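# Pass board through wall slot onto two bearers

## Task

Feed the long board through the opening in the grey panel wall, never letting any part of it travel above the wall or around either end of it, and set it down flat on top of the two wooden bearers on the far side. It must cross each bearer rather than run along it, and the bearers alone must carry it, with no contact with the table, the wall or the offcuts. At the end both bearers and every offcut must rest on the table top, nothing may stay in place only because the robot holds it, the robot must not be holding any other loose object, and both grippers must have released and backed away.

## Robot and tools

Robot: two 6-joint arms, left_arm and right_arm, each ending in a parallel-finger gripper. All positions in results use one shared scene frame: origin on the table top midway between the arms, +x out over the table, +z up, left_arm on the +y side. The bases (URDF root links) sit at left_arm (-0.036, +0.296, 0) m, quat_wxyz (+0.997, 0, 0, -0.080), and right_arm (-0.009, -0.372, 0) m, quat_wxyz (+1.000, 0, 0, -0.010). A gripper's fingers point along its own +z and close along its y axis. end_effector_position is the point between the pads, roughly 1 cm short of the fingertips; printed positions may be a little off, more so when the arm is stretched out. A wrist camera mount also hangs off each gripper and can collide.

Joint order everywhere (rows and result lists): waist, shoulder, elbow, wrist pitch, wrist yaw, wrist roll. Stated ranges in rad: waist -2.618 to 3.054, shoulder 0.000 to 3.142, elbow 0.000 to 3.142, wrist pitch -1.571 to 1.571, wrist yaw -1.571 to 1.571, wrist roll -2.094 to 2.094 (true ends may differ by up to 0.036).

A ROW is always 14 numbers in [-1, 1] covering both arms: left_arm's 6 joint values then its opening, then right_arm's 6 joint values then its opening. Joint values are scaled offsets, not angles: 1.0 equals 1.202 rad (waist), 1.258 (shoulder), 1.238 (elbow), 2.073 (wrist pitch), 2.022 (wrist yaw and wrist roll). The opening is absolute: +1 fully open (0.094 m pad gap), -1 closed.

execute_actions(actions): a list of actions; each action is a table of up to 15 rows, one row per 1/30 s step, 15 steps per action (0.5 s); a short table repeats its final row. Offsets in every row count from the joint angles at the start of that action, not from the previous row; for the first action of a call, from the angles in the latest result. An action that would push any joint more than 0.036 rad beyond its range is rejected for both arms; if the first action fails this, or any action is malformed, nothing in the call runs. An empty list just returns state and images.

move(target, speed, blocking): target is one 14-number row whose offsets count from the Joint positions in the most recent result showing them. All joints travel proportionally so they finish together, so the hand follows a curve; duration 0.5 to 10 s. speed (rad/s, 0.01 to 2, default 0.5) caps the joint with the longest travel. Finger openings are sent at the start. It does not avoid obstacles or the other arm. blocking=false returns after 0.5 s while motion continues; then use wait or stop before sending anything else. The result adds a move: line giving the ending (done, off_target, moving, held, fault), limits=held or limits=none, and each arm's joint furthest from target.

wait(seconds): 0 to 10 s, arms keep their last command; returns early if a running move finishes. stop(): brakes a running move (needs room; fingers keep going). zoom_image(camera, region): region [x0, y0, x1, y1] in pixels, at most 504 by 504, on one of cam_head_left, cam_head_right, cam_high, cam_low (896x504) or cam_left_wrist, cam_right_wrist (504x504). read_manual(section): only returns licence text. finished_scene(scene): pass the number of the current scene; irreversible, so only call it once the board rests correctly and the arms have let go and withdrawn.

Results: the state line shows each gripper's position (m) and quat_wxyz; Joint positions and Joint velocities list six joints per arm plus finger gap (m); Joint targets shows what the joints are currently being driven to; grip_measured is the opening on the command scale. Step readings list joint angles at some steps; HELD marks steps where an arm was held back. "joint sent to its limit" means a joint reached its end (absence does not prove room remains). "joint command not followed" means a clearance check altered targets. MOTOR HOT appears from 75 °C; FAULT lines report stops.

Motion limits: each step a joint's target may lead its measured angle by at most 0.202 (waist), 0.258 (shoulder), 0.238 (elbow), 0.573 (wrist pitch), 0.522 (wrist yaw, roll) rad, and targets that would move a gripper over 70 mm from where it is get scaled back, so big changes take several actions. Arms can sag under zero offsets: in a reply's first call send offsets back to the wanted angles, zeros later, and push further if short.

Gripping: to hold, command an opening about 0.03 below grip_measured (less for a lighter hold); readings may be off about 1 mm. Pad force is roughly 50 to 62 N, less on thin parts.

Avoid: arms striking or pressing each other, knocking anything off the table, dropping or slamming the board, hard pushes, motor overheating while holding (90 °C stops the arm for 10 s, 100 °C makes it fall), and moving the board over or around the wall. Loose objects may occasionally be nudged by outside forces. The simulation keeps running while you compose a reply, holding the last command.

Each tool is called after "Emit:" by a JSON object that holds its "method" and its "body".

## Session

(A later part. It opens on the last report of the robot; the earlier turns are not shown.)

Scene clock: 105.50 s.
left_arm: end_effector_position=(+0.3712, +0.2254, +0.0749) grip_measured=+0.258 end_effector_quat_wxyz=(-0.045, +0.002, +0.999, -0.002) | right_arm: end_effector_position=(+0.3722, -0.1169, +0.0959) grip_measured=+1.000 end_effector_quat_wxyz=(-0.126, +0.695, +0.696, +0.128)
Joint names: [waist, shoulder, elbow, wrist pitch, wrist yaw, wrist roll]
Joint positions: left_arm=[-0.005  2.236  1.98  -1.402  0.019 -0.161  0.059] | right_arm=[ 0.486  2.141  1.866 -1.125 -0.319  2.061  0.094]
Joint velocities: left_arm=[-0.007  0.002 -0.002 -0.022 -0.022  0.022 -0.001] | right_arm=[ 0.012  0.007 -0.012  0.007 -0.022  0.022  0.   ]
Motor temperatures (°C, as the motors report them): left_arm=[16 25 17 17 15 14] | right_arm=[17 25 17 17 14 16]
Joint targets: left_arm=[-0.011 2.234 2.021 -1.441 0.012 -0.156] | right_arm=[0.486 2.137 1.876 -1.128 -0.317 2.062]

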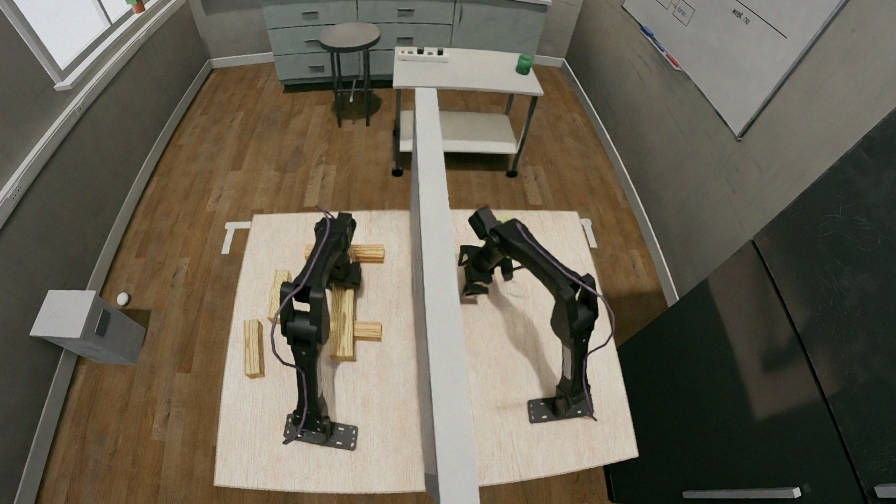

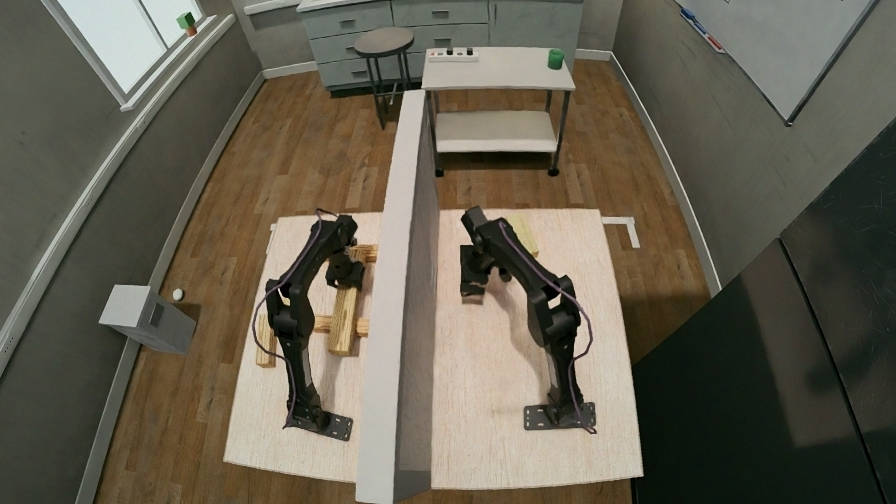

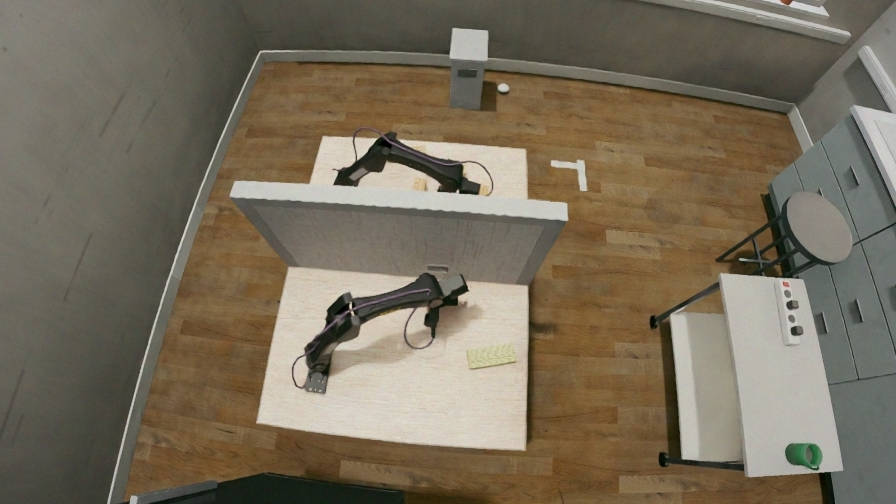

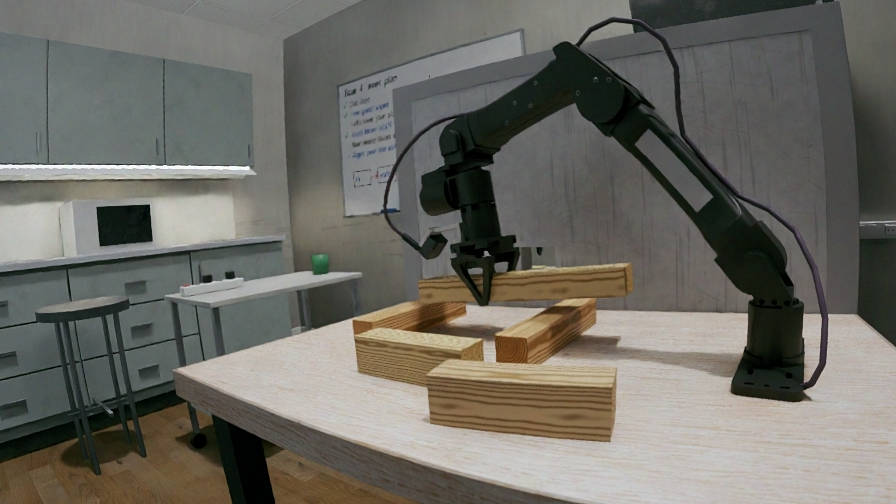

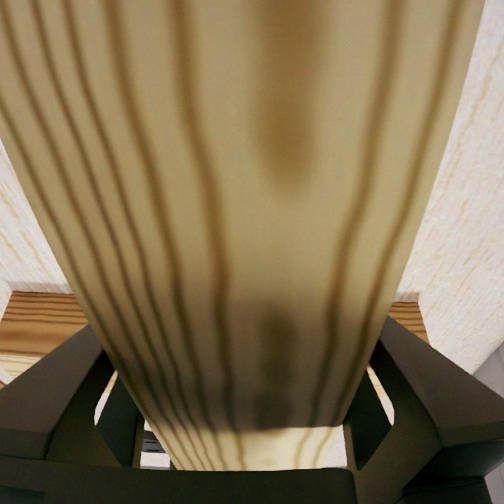

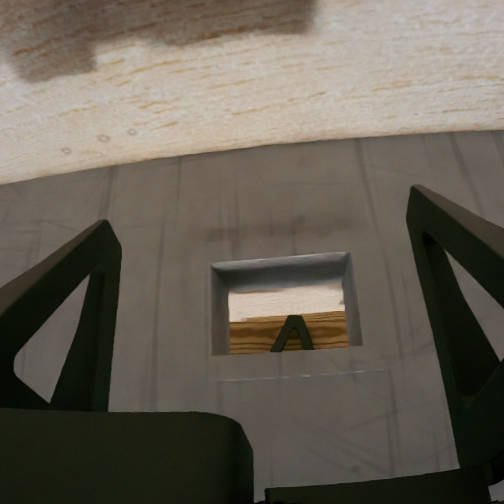

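Emit:
{"method": "execute_actions", "body": {"actions": [[[-0.0040,0.0083,0.0492,-0.0200,-0.0041,0.0029,0.1,0,-0.0032,0.0081,-0.0014,0.001,0.0005,1],[-0.0029,0.0183,0.0653,-0.0212,-0.0046,0.0032,0.1,0,-0.0032,0.0081,-0.0014,0.001,0.0005,1],[-0.0019,0.0282,0.0814,-0.0225,-0.0052,0.0036,0.1,0,-0.0032,0.0081,-0.0014,0.001,0.0005,1],[-0.0008,0.0382,0.0975,-0.0237,-0.0057,0.0039,0.1,0,-0.0032,0.0081,-0.0014,0.001,0.0005,1],[0.0003,0.0481,0.1136,-0.0249,-0.0063,0.0043,0.1,0,-0.0032,0.0081,-0.0014,0.001,0.0005,1],[0.0013,0.0580,0.1297,-0.0261,-0.0069,0.0047,0.1,0,-0.0032,0.0081,-0.0014,0.001,0.0005,1],[0.0024,0.0680,0.1458,-0.0273,-0.0074,0.0050,0.1,0,-0.0032,0.0081,-0.0014,0.001,0.0005,1],[0.0034,0.0779,0.1619,-0.0286,-0.0080,0.0054,0.1,0,-0.0032,0.0081,-0.0014,0.001,0.0005,1],[0.0045,0.0879,0.1780,-0.0298,-0.0085,0.0057,0.1,0,-0.0032,0.0081,-0.0014,0.001,0.0005,1],[0.0055,0.0978,0.1941,-0.0310,-0.0091,0.0061,0.1,0,-0.0032,0.0081,-0.0014,0.001,0.0005,1],[0.0066,0.1077,0.2102,-0.0322,-0.0097,0.0065,0.1,0,-0.0032,0.0081,-0.0014,0.001,0.0005,1],[0.0076,0.1177,0.2263,-0.0334,-0.0102,0.0068,0.1,0,-0.0032,0.0081,-0.0014,0.001,0.0005,1],[0.0087,0.1276,0.2424,-0.0347,-0.0108,0.0072,0.1,0,-0.0032,0.0081,-0.0014,0.001,0.0005,1],[0.0097,0.1376,0.2585,-0.0359,-0.0113,0.0075,0.1,0,-0.0032,0.0081,-0.0014,0.001,0.0005,1],[0.0108,0.1475,0.2746,-0.0371,-0.0119,0.0079,0.1,0,-0.0032,0.0081,-0.0014,0.001,0.0005,1]]]}}

Emit:
{"method": "wait", "body": {"seconds": 0.5}}

Scene clock: 108.37 s.
left_arm: end_effector_position=(+0.4192, +0.2196, +0.0677) grip_measured=+0.258 end_effector_quat_wxyz=(-0.012, +0.007, +1.000, -0.002) | right_arm: end_effector_position=(+0.3722, -0.1169, +0.0959) grip_measured=+1.000 end_effector_quat_wxyz=(-0.126, +0.695, +0.696, +0.128)
Joint names: [waist, shoulder, elbow, wrist pitch, wrist yaw, wrist roll]
Joint positions: left_arm=[-0.005  2.407  2.248 -1.434  0.008 -0.152  0.059] | right_arm=[ 0.486  2.141  1.866 -1.125 -0.319  2.061  0.094]
Joint velocities: left_arm=[-0.012  0.393  0.545  0.007 -0.007  0.051 -0.003] | right_arm=[-0.002 -0.022  0.002 -0.125  0.066 -0.037  0.   ]
Motor temperatures (°C, as the motors report them): left_arm=[16 25 17 17 15 14] | right_arm=[17 25 17 17 14 16]
Joint targets: left_arm=[0.008 2.422 2.320 -1.479 -0.005 -0.145] | right_arm=[0.486 2.137 1.876 -1.128 -0.317 2.062]
Step readings (joint positions):
0: left_arm=[-0.005 2.236 1.980 -1.402 0.019 -0.161] | right_arm=[0.486 2.141 1.866 -1.125 -0.319 2.061]
1: left_arm=[-0.005 2.238 1.984 -1.406 0.019 -0.161] | right_arm=[0.486 2.141 1.866 -1.125 -0.319 2.061]
2: left_arm=[-0.005 2.244 1.996 -1.412 0.019 -0.160] | right_arm=[0.486 2.141 1.866 -1.125 -0.319 2.061]
4: left_arm=[-0.005 2.264 2.030 -1.421 0.018 -0.159] | right_arm=[0.486 2.141 1.866 -1.125 -0.319 2.061]
8: left_arm=[-0.005 2.314 2.111 -1.423 0.015 -0.157] | right_arm=[0.486 2.141 1.866 -1.125 -0.319 2.061]
15: Joint positions above

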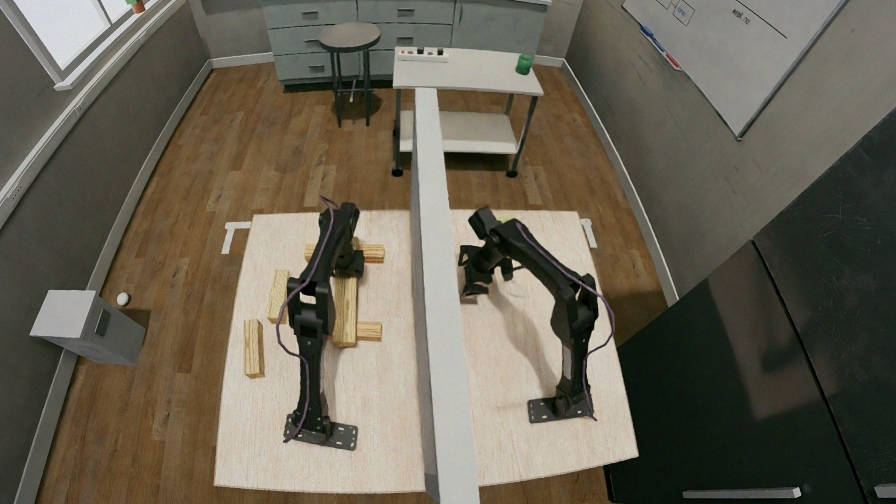

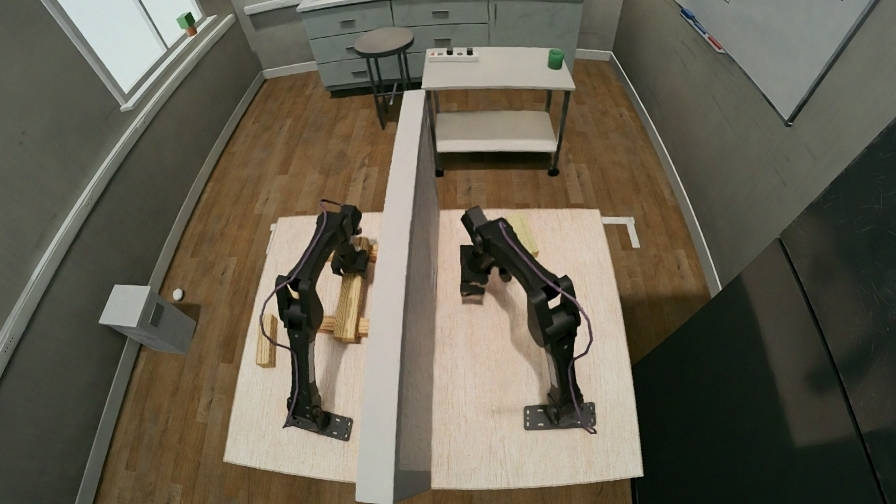

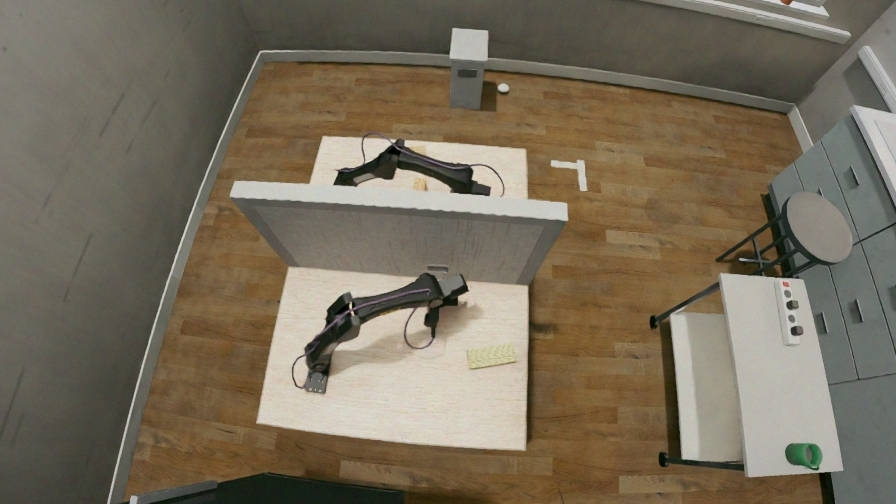

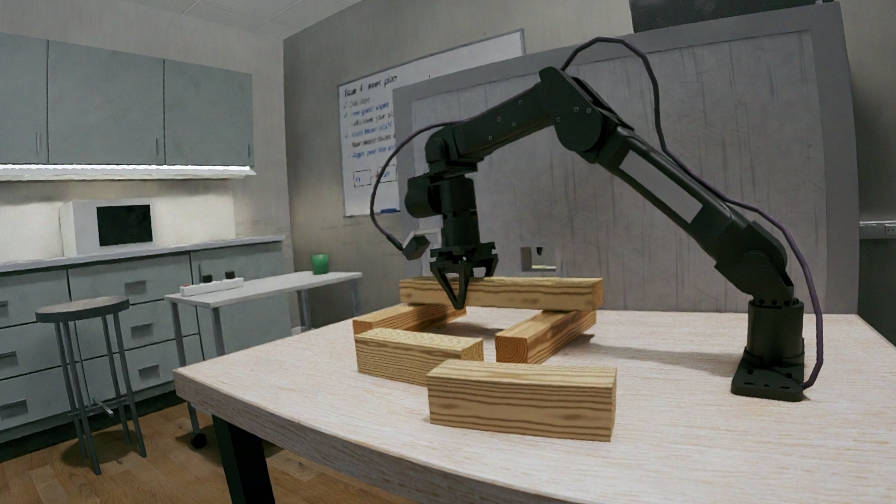

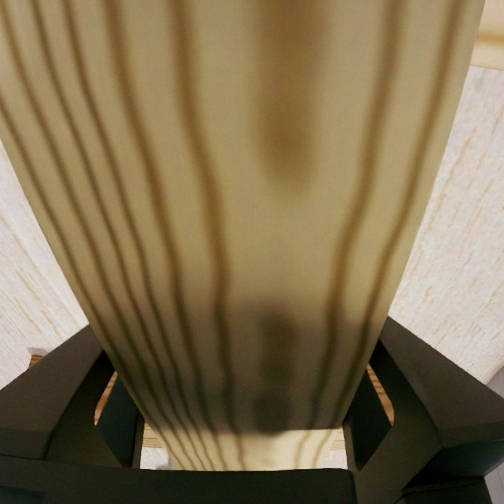

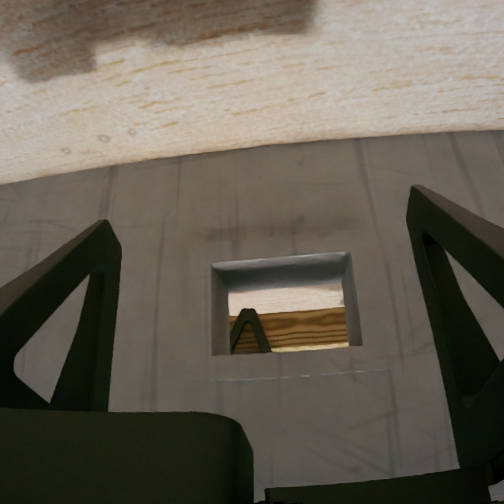

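Scene clock: 108.87 s.
left_arm: end_effector_position=(+0.4221, +0.2224, +0.0644) grip_measured=+0.258 end_effector_quat_wxyz=(-0.014, +0.005, +1.000, +0.000) | right_arm: end_effector_position=(+0.3722, -0.1169, +0.0959) grip_measured=+1.000 end_effector_quat_wxyz=(-0.126, +0.695, +0.696, +0.128)
Joint names: [waist, shoulder, elbow, wrist pitch, wrist yaw, wrist roll]
Joint positions: left_arm=[ 0.001  2.43   2.277 -1.445  0.004 -0.15   0.059] | right_arm=[ 0.486  2.141  1.866 -1.125 -0.319  2.061  0.094]
Joint velocities: left_arm=[-0.037 -0.007 -0.002 -0.022  0.022 -0.051  0.002] | right_arm=[-0.007  0.012 -0.007 -0.007 -0.007 -0.066  0.   ]
Motor temperatures (°C, as the motors report them): left_arm=[16 25 17 17 15 14] | right_arm=[17 26 17 17 14 16]
Joint targets: left_arm=[0.008 2.422 2.320 -1.479 -0.005 -0.145] | right_arm=[0.486 2.137 1.876 -1.128 -0.317 2.062]
wait: 0.50 s; no rest

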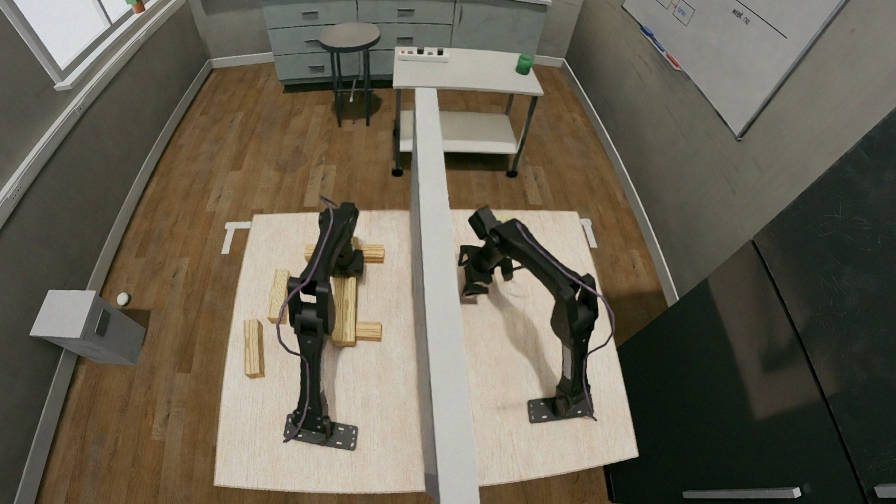

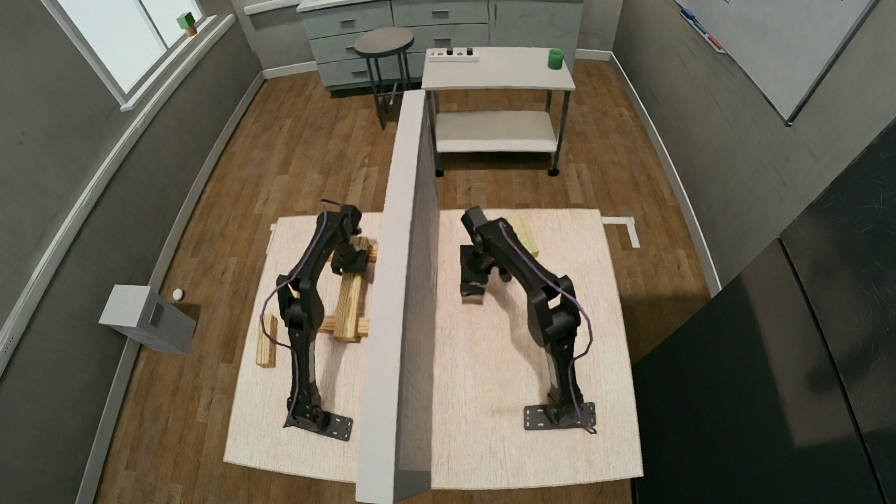

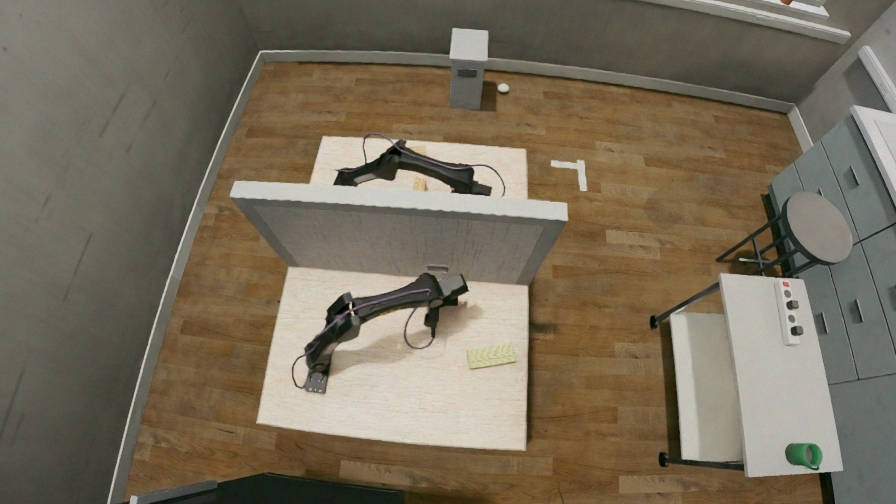

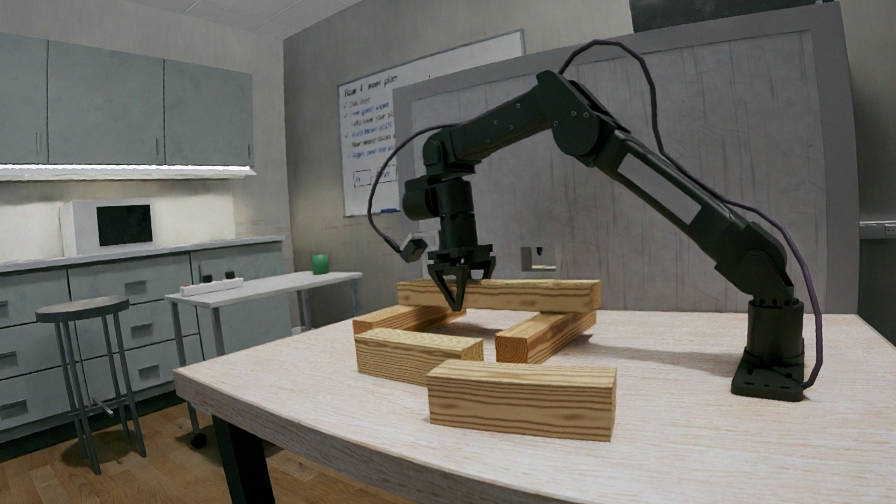

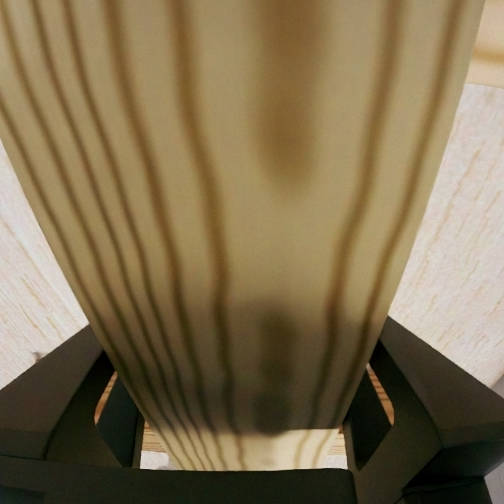

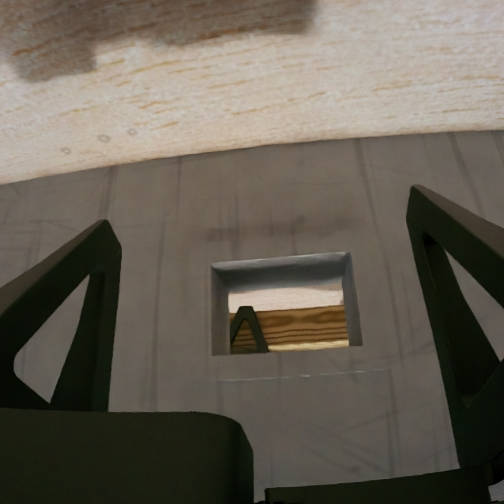

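Emit:
{"method": "zoom_image", "body": {"camera": "cam_low", "region": [340, 230, 640, 380]}}

Emit:
{"method": "zoom_image", "body": {"camera": "cam_head_left", "region": [230, 190, 430, 390]}}

Region (340, 230, 640, 380) of cam_low's 896x504 image, scaled by 1.680, with more detail than that image has.

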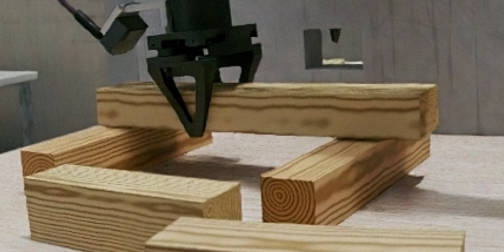

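Region (230, 190, 430, 390) of cam_head_left's 896x504 image, scaled by 2.520, with more detail than that image has.

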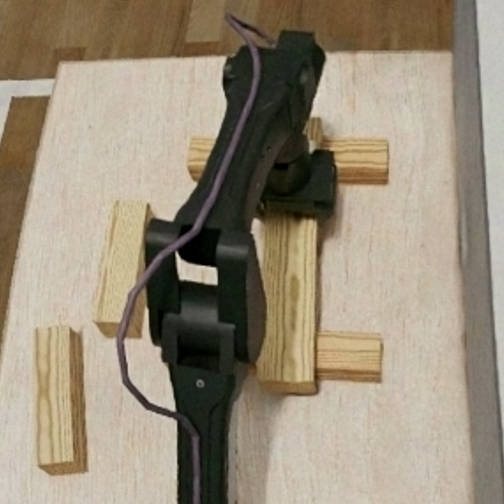

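Emit:
{"method": "execute_actions", "body": {"actions": [[[0.0058,-0.0064,-0.0093,0.0031,-0.0045,0.0025,0.1,0,-0.0032,0.0081,-0.0014,0.001,0.0005,1],[0.0058,-0.0064,-0.0121,0.0047,-0.0045,0.0025,0.1,0,-0.0032,0.0081,-0.0014,0.001,0.0005,1],[0.0058,-0.0064,-0.0149,0.0064,-0.0045,0.0025,0.1,0,-0.0032,0.0081,-0.0014,0.001,0.0005,1],[0.0058,-0.0064,-0.0177,0.0081,-0.0045,0.0025,0.1,0,-0.0032,0.0081,-0.0014,0.001,0.0005,1],[0.0058,-0.0064,-0.0205,0.0098,-0.0045,0.0025,0.1,0,-0.0032,0.0081,-0.0014,0.001,0.0005,1],[0.0058,-0.0064,-0.0233,0.0114,-0.0045,0.0025,0.1,0,-0.0032,0.0081,-0.0014,0.001,0.0005,1],[0.0058,-0.0064,-0.0261,0.0131,-0.0045,0.0025,0.1,0,-0.0032,0.0081,-0.0014,0.001,0.0005,1],[0.0058,-0.0064,-0.0289,0.0148,-0.0045,0.0025,0.1,0,-0.0032,0.0081,-0.0014,0.001,0.0005,1],[0.0058,-0.0064,-0.0317,0.0164,-0.0045,0.0025,0.1,0,-0.0032,0.0081,-0.0014,0.001,0.0005,1],[0.0058,-0.0064,-0.0345,0.0181,-0.0045,0.0025,0.1,0,-0.0032,0.0081,-0.0014,0.001,0.0005,1],[0.0058,-0.0064,-0.0373,0.0198,-0.0045,0.0025,0.1,0,-0.0032,0.0081,-0.0014,0.001,0.0005,1],[0.0058,-0.0064,-0.0401,0.0214,-0.0045,0.0025,0.1,0,-0.0032,0.0081,-0.0014,0.001,0.0005,1],[0.0058,-0.0064,-0.0429,0.0231,-0.0045,0.0025,0.1,0,-0.0032,0.0081,-0.0014,0.001,0.0005,1],[0.0058,-0.0064,-0.0457,0.0248,-0.0045,0.0025,0.1,0,-0.0032,0.0081,-0.0014,0.001,0.0005,1],[0.0058,-0.0064,-0.0485,0.0265,-0.0045,0.0025,0.1,0,-0.0032,0.0081,-0.0014,0.001,0.0005,1]]]}}

Emit:
{"method": "wait", "body": {"seconds": 0.4}}

Emit:
{"method": "zoom_image", "body": {"camera": "cam_low", "region": [340, 230, 640, 380]}}

Scene clock: 110.10 s.
left_arm: end_effector_position=(+0.4241, +0.2222, +0.0620) grip_measured=+0.258 end_effector_quat_wxyz=(-0.009, +0.006, +1.000, -0.000) | right_arm: end_effector_position=(+0.3722, -0.1169, +0.0959) grip_measured=+1.000 end_effector_quat_wxyz=(-0.126, +0.695, +0.696, +0.128)
Joint names: [waist, shoulder, elbow, wrist pitch, wrist yaw, wrist roll]
Joint positions: left_arm=[ 0.001  2.425  2.257 -1.421  0.004 -0.148  0.059] | right_arm=[ 0.486  2.141  1.866 -1.125 -0.319  2.061  0.094]
Joint velocities: left_arm=[-0.012 -0.046 -0.085  0.051  0.007 -0.066  0.   ] | right_arm=[-0.027 -0.002 -0.002 -0.007  0.037  0.066  0.   ]
Motor temperatures (°C, as the motors report them): left_arm=[16 25 17 17 15 14] | right_arm=[17 26 17 17 14 16]
Joint targets: left_arm=[0.008 2.422 2.216 -1.390 -0.006 -0.144] | right_arm=[0.486 2.137 1.876 -1.128 -0.317 2.062]
Step readings (joint positions):
0: left_arm=[0.001 2.430 2.277 -1.446 0.003 -0.150] | right_arm=[0.486 2.141 1.866 -1.125 -0.319 2.061]
1: left_arm=[0.001 2.430 2.277 -1.444 0.003 -0.150] | right_arm=[0.486 2.141 1.866 -1.125 -0.319 2.061]
2: left_arm=[0.001 2.430 2.277 -1.442 0.003 -0.150] | right_arm=[0.486 2.141 1.866 -1.125 -0.319 2.061]
4: left_arm=[0.001 2.430 2.275 -1.435 0.003 -0.149] | right_arm=[0.486 2.141 1.866 -1.125 -0.319 2.061]
8: left_arm=[0.001 2.430 2.270 -1.431 0.004 -0.149] | right_arm=[0.486 2.141 1.866 -1.125 -0.319 2.061]
15: Joint positions above

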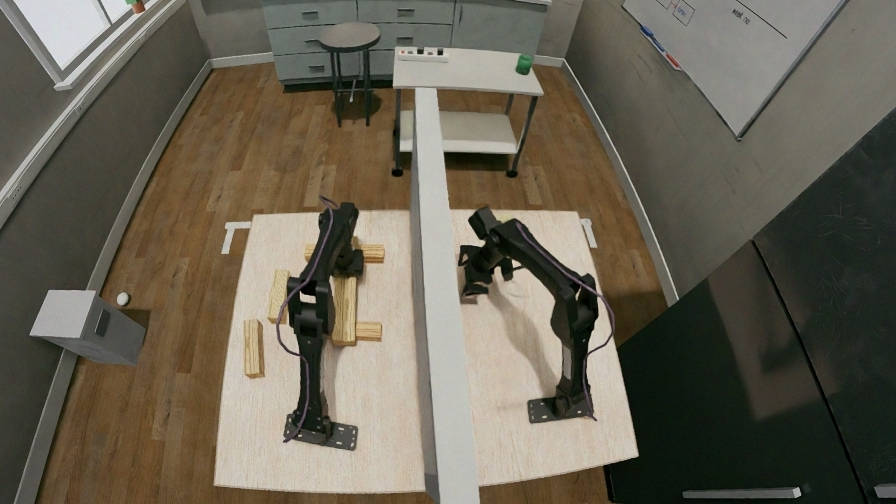

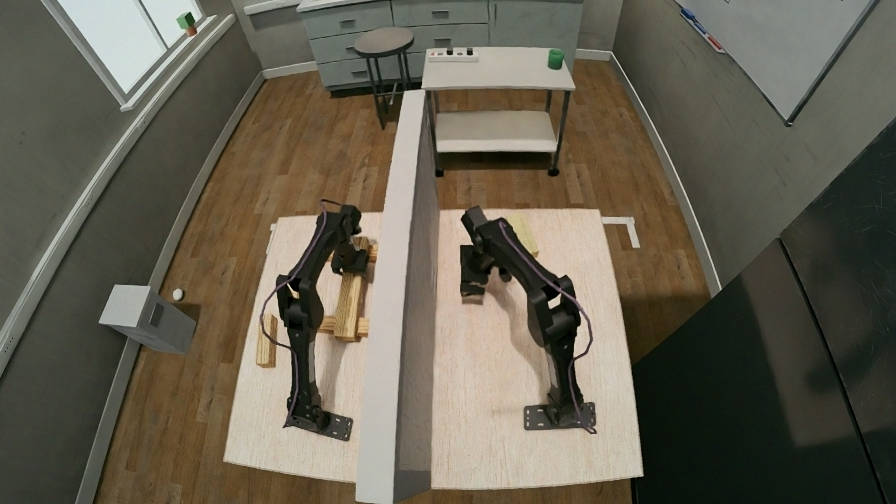

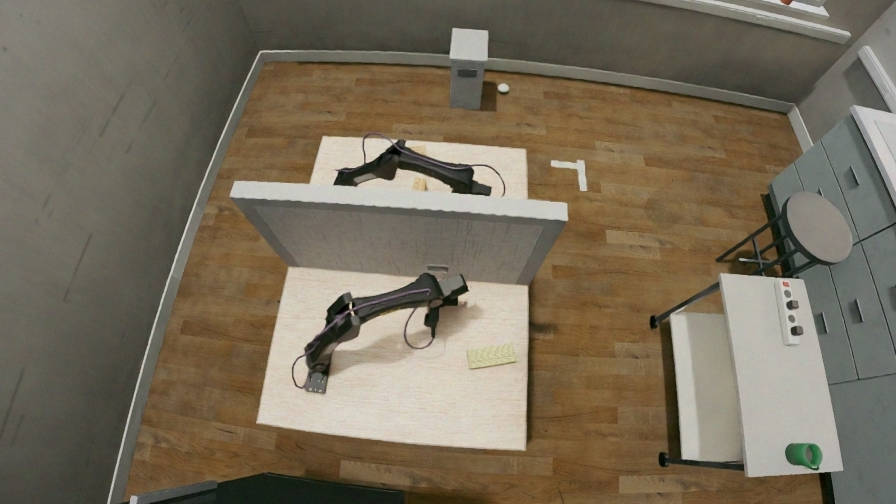

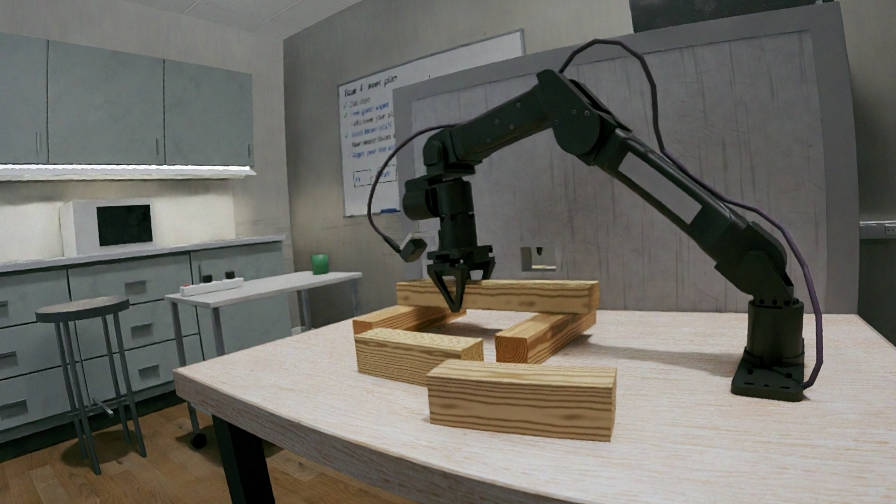

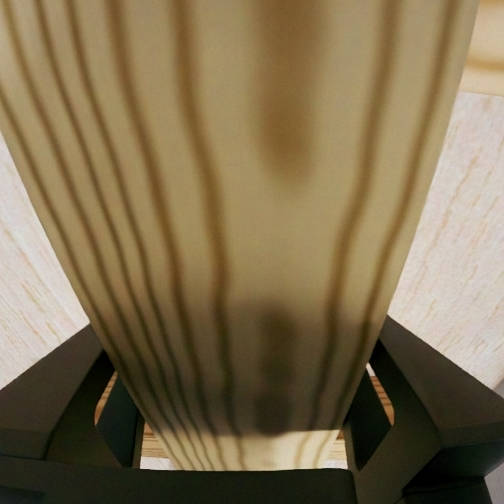

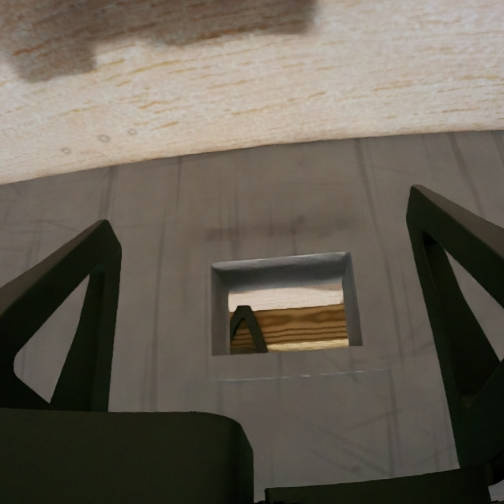

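Scene clock: 110.50 s.
left_arm: end_effector_position=(+0.4241, +0.2222, +0.0620) grip_measured=+0.258 end_effector_quat_wxyz=(-0.008, +0.006, +1.000, -0.001) | right_arm: end_effector_position=(+0.3722, -0.1169, +0.0959) grip_measured=+1.000 end_effector_quat_wxyz=(-0.126, +0.695, +0.696, +0.128)
Joint names: [waist, shoulder, elbow, wrist pitch, wrist yaw, wrist roll]
Joint positions: left_arm=[ 0.001  2.422  2.253 -1.417  0.004 -0.148  0.059] | right_arm=[ 0.486  2.141  1.866 -1.125 -0.319  2.061  0.094]
Joint velocities: left_arm=[-0.007 -0.022 -0.002 -0.037 -0.022  0.037 -0.001] | right_arm=[ 0.007  0.022 -0.017 -0.007 -0.007  0.007  0.   ]
Motor temperatures (°C, as the motors report them): left_arm=[16 25 17 17 15 14] | right_arm=[17 26 17 17 14 16]
Joint targets: left_arm=[0.008 2.422 2.217 -1.391 -0.006 -0.145] | right_arm=[0.486 2.137 1.876 -1.128 -0.317 2.062]
wait: 0.40 s; at rest by 0.23 s

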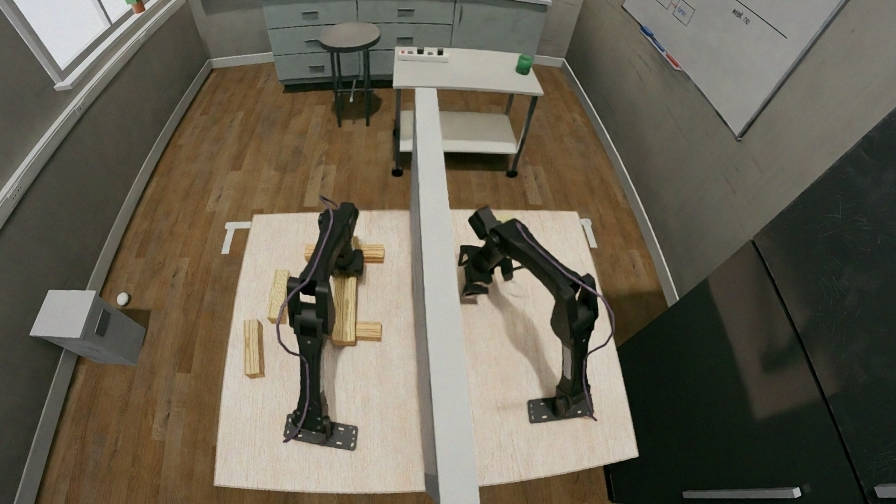

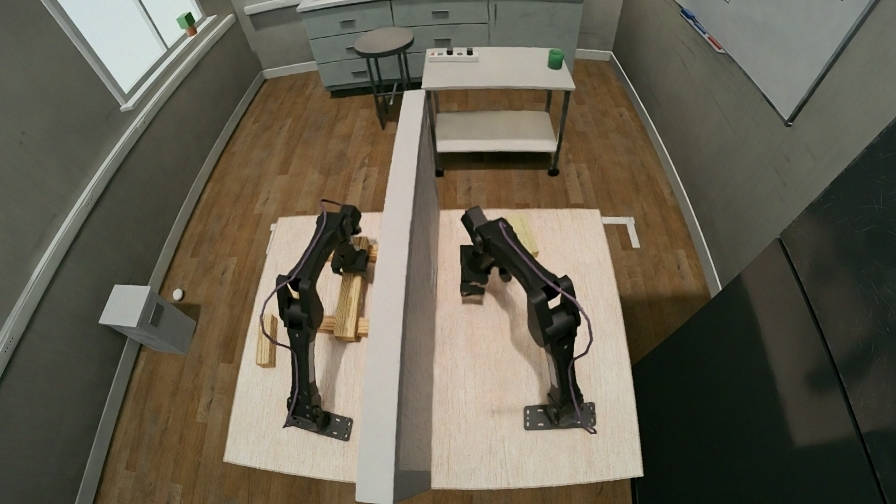

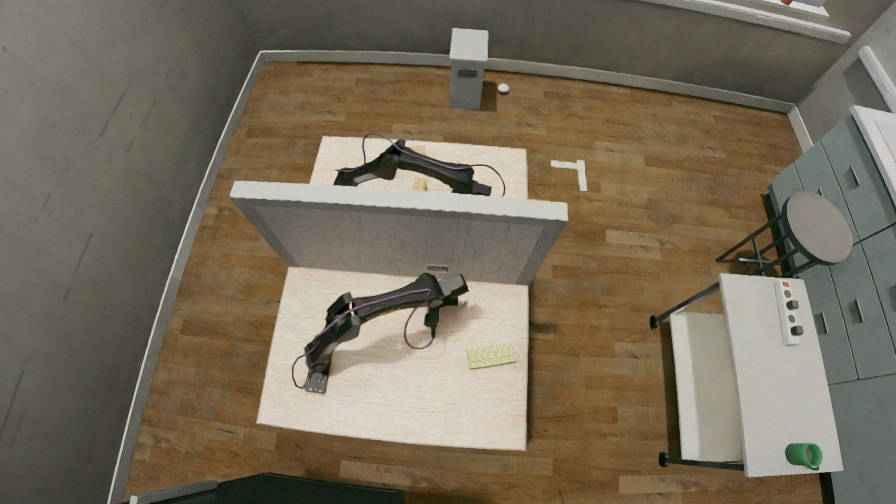

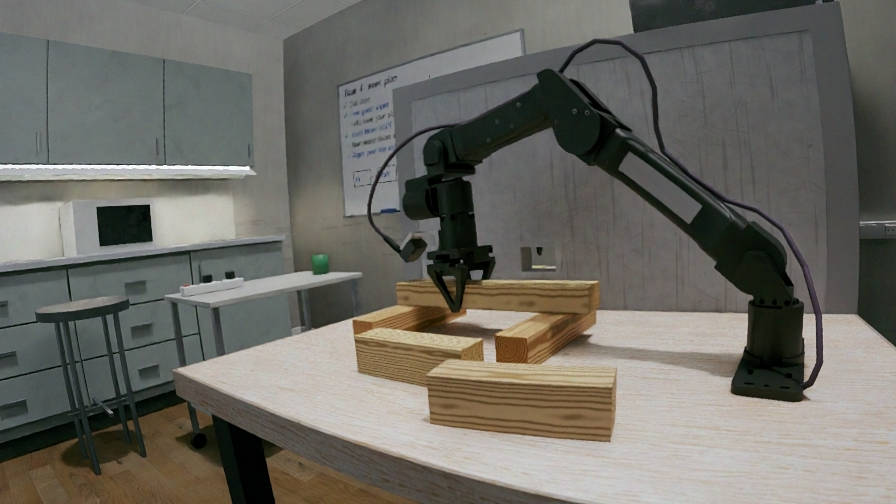

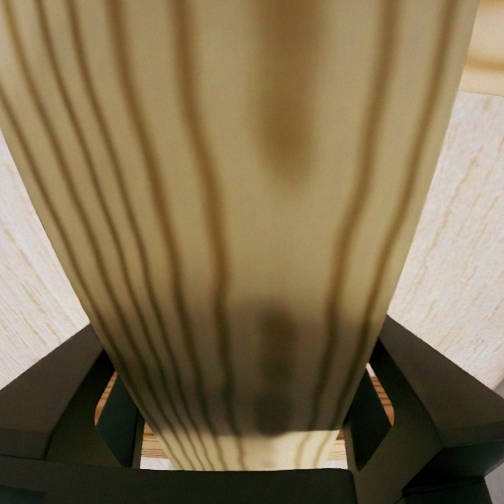

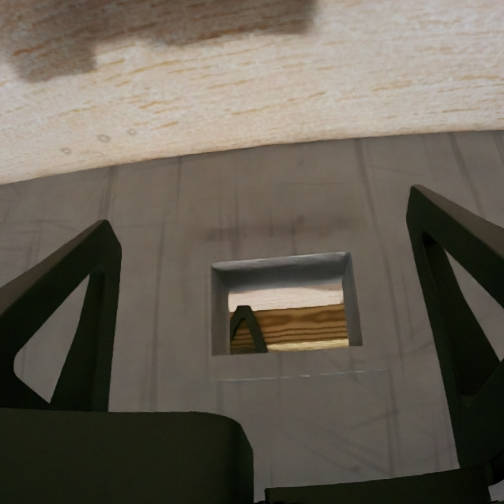

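Region (340, 230, 640, 380) of cam_low's 896x504 image, scaled by 1.680, with more detail than that image has.

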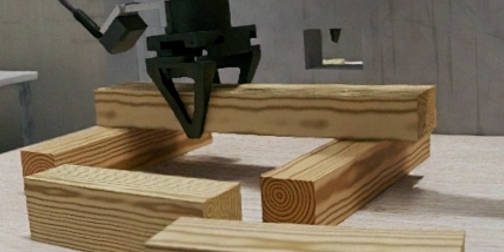

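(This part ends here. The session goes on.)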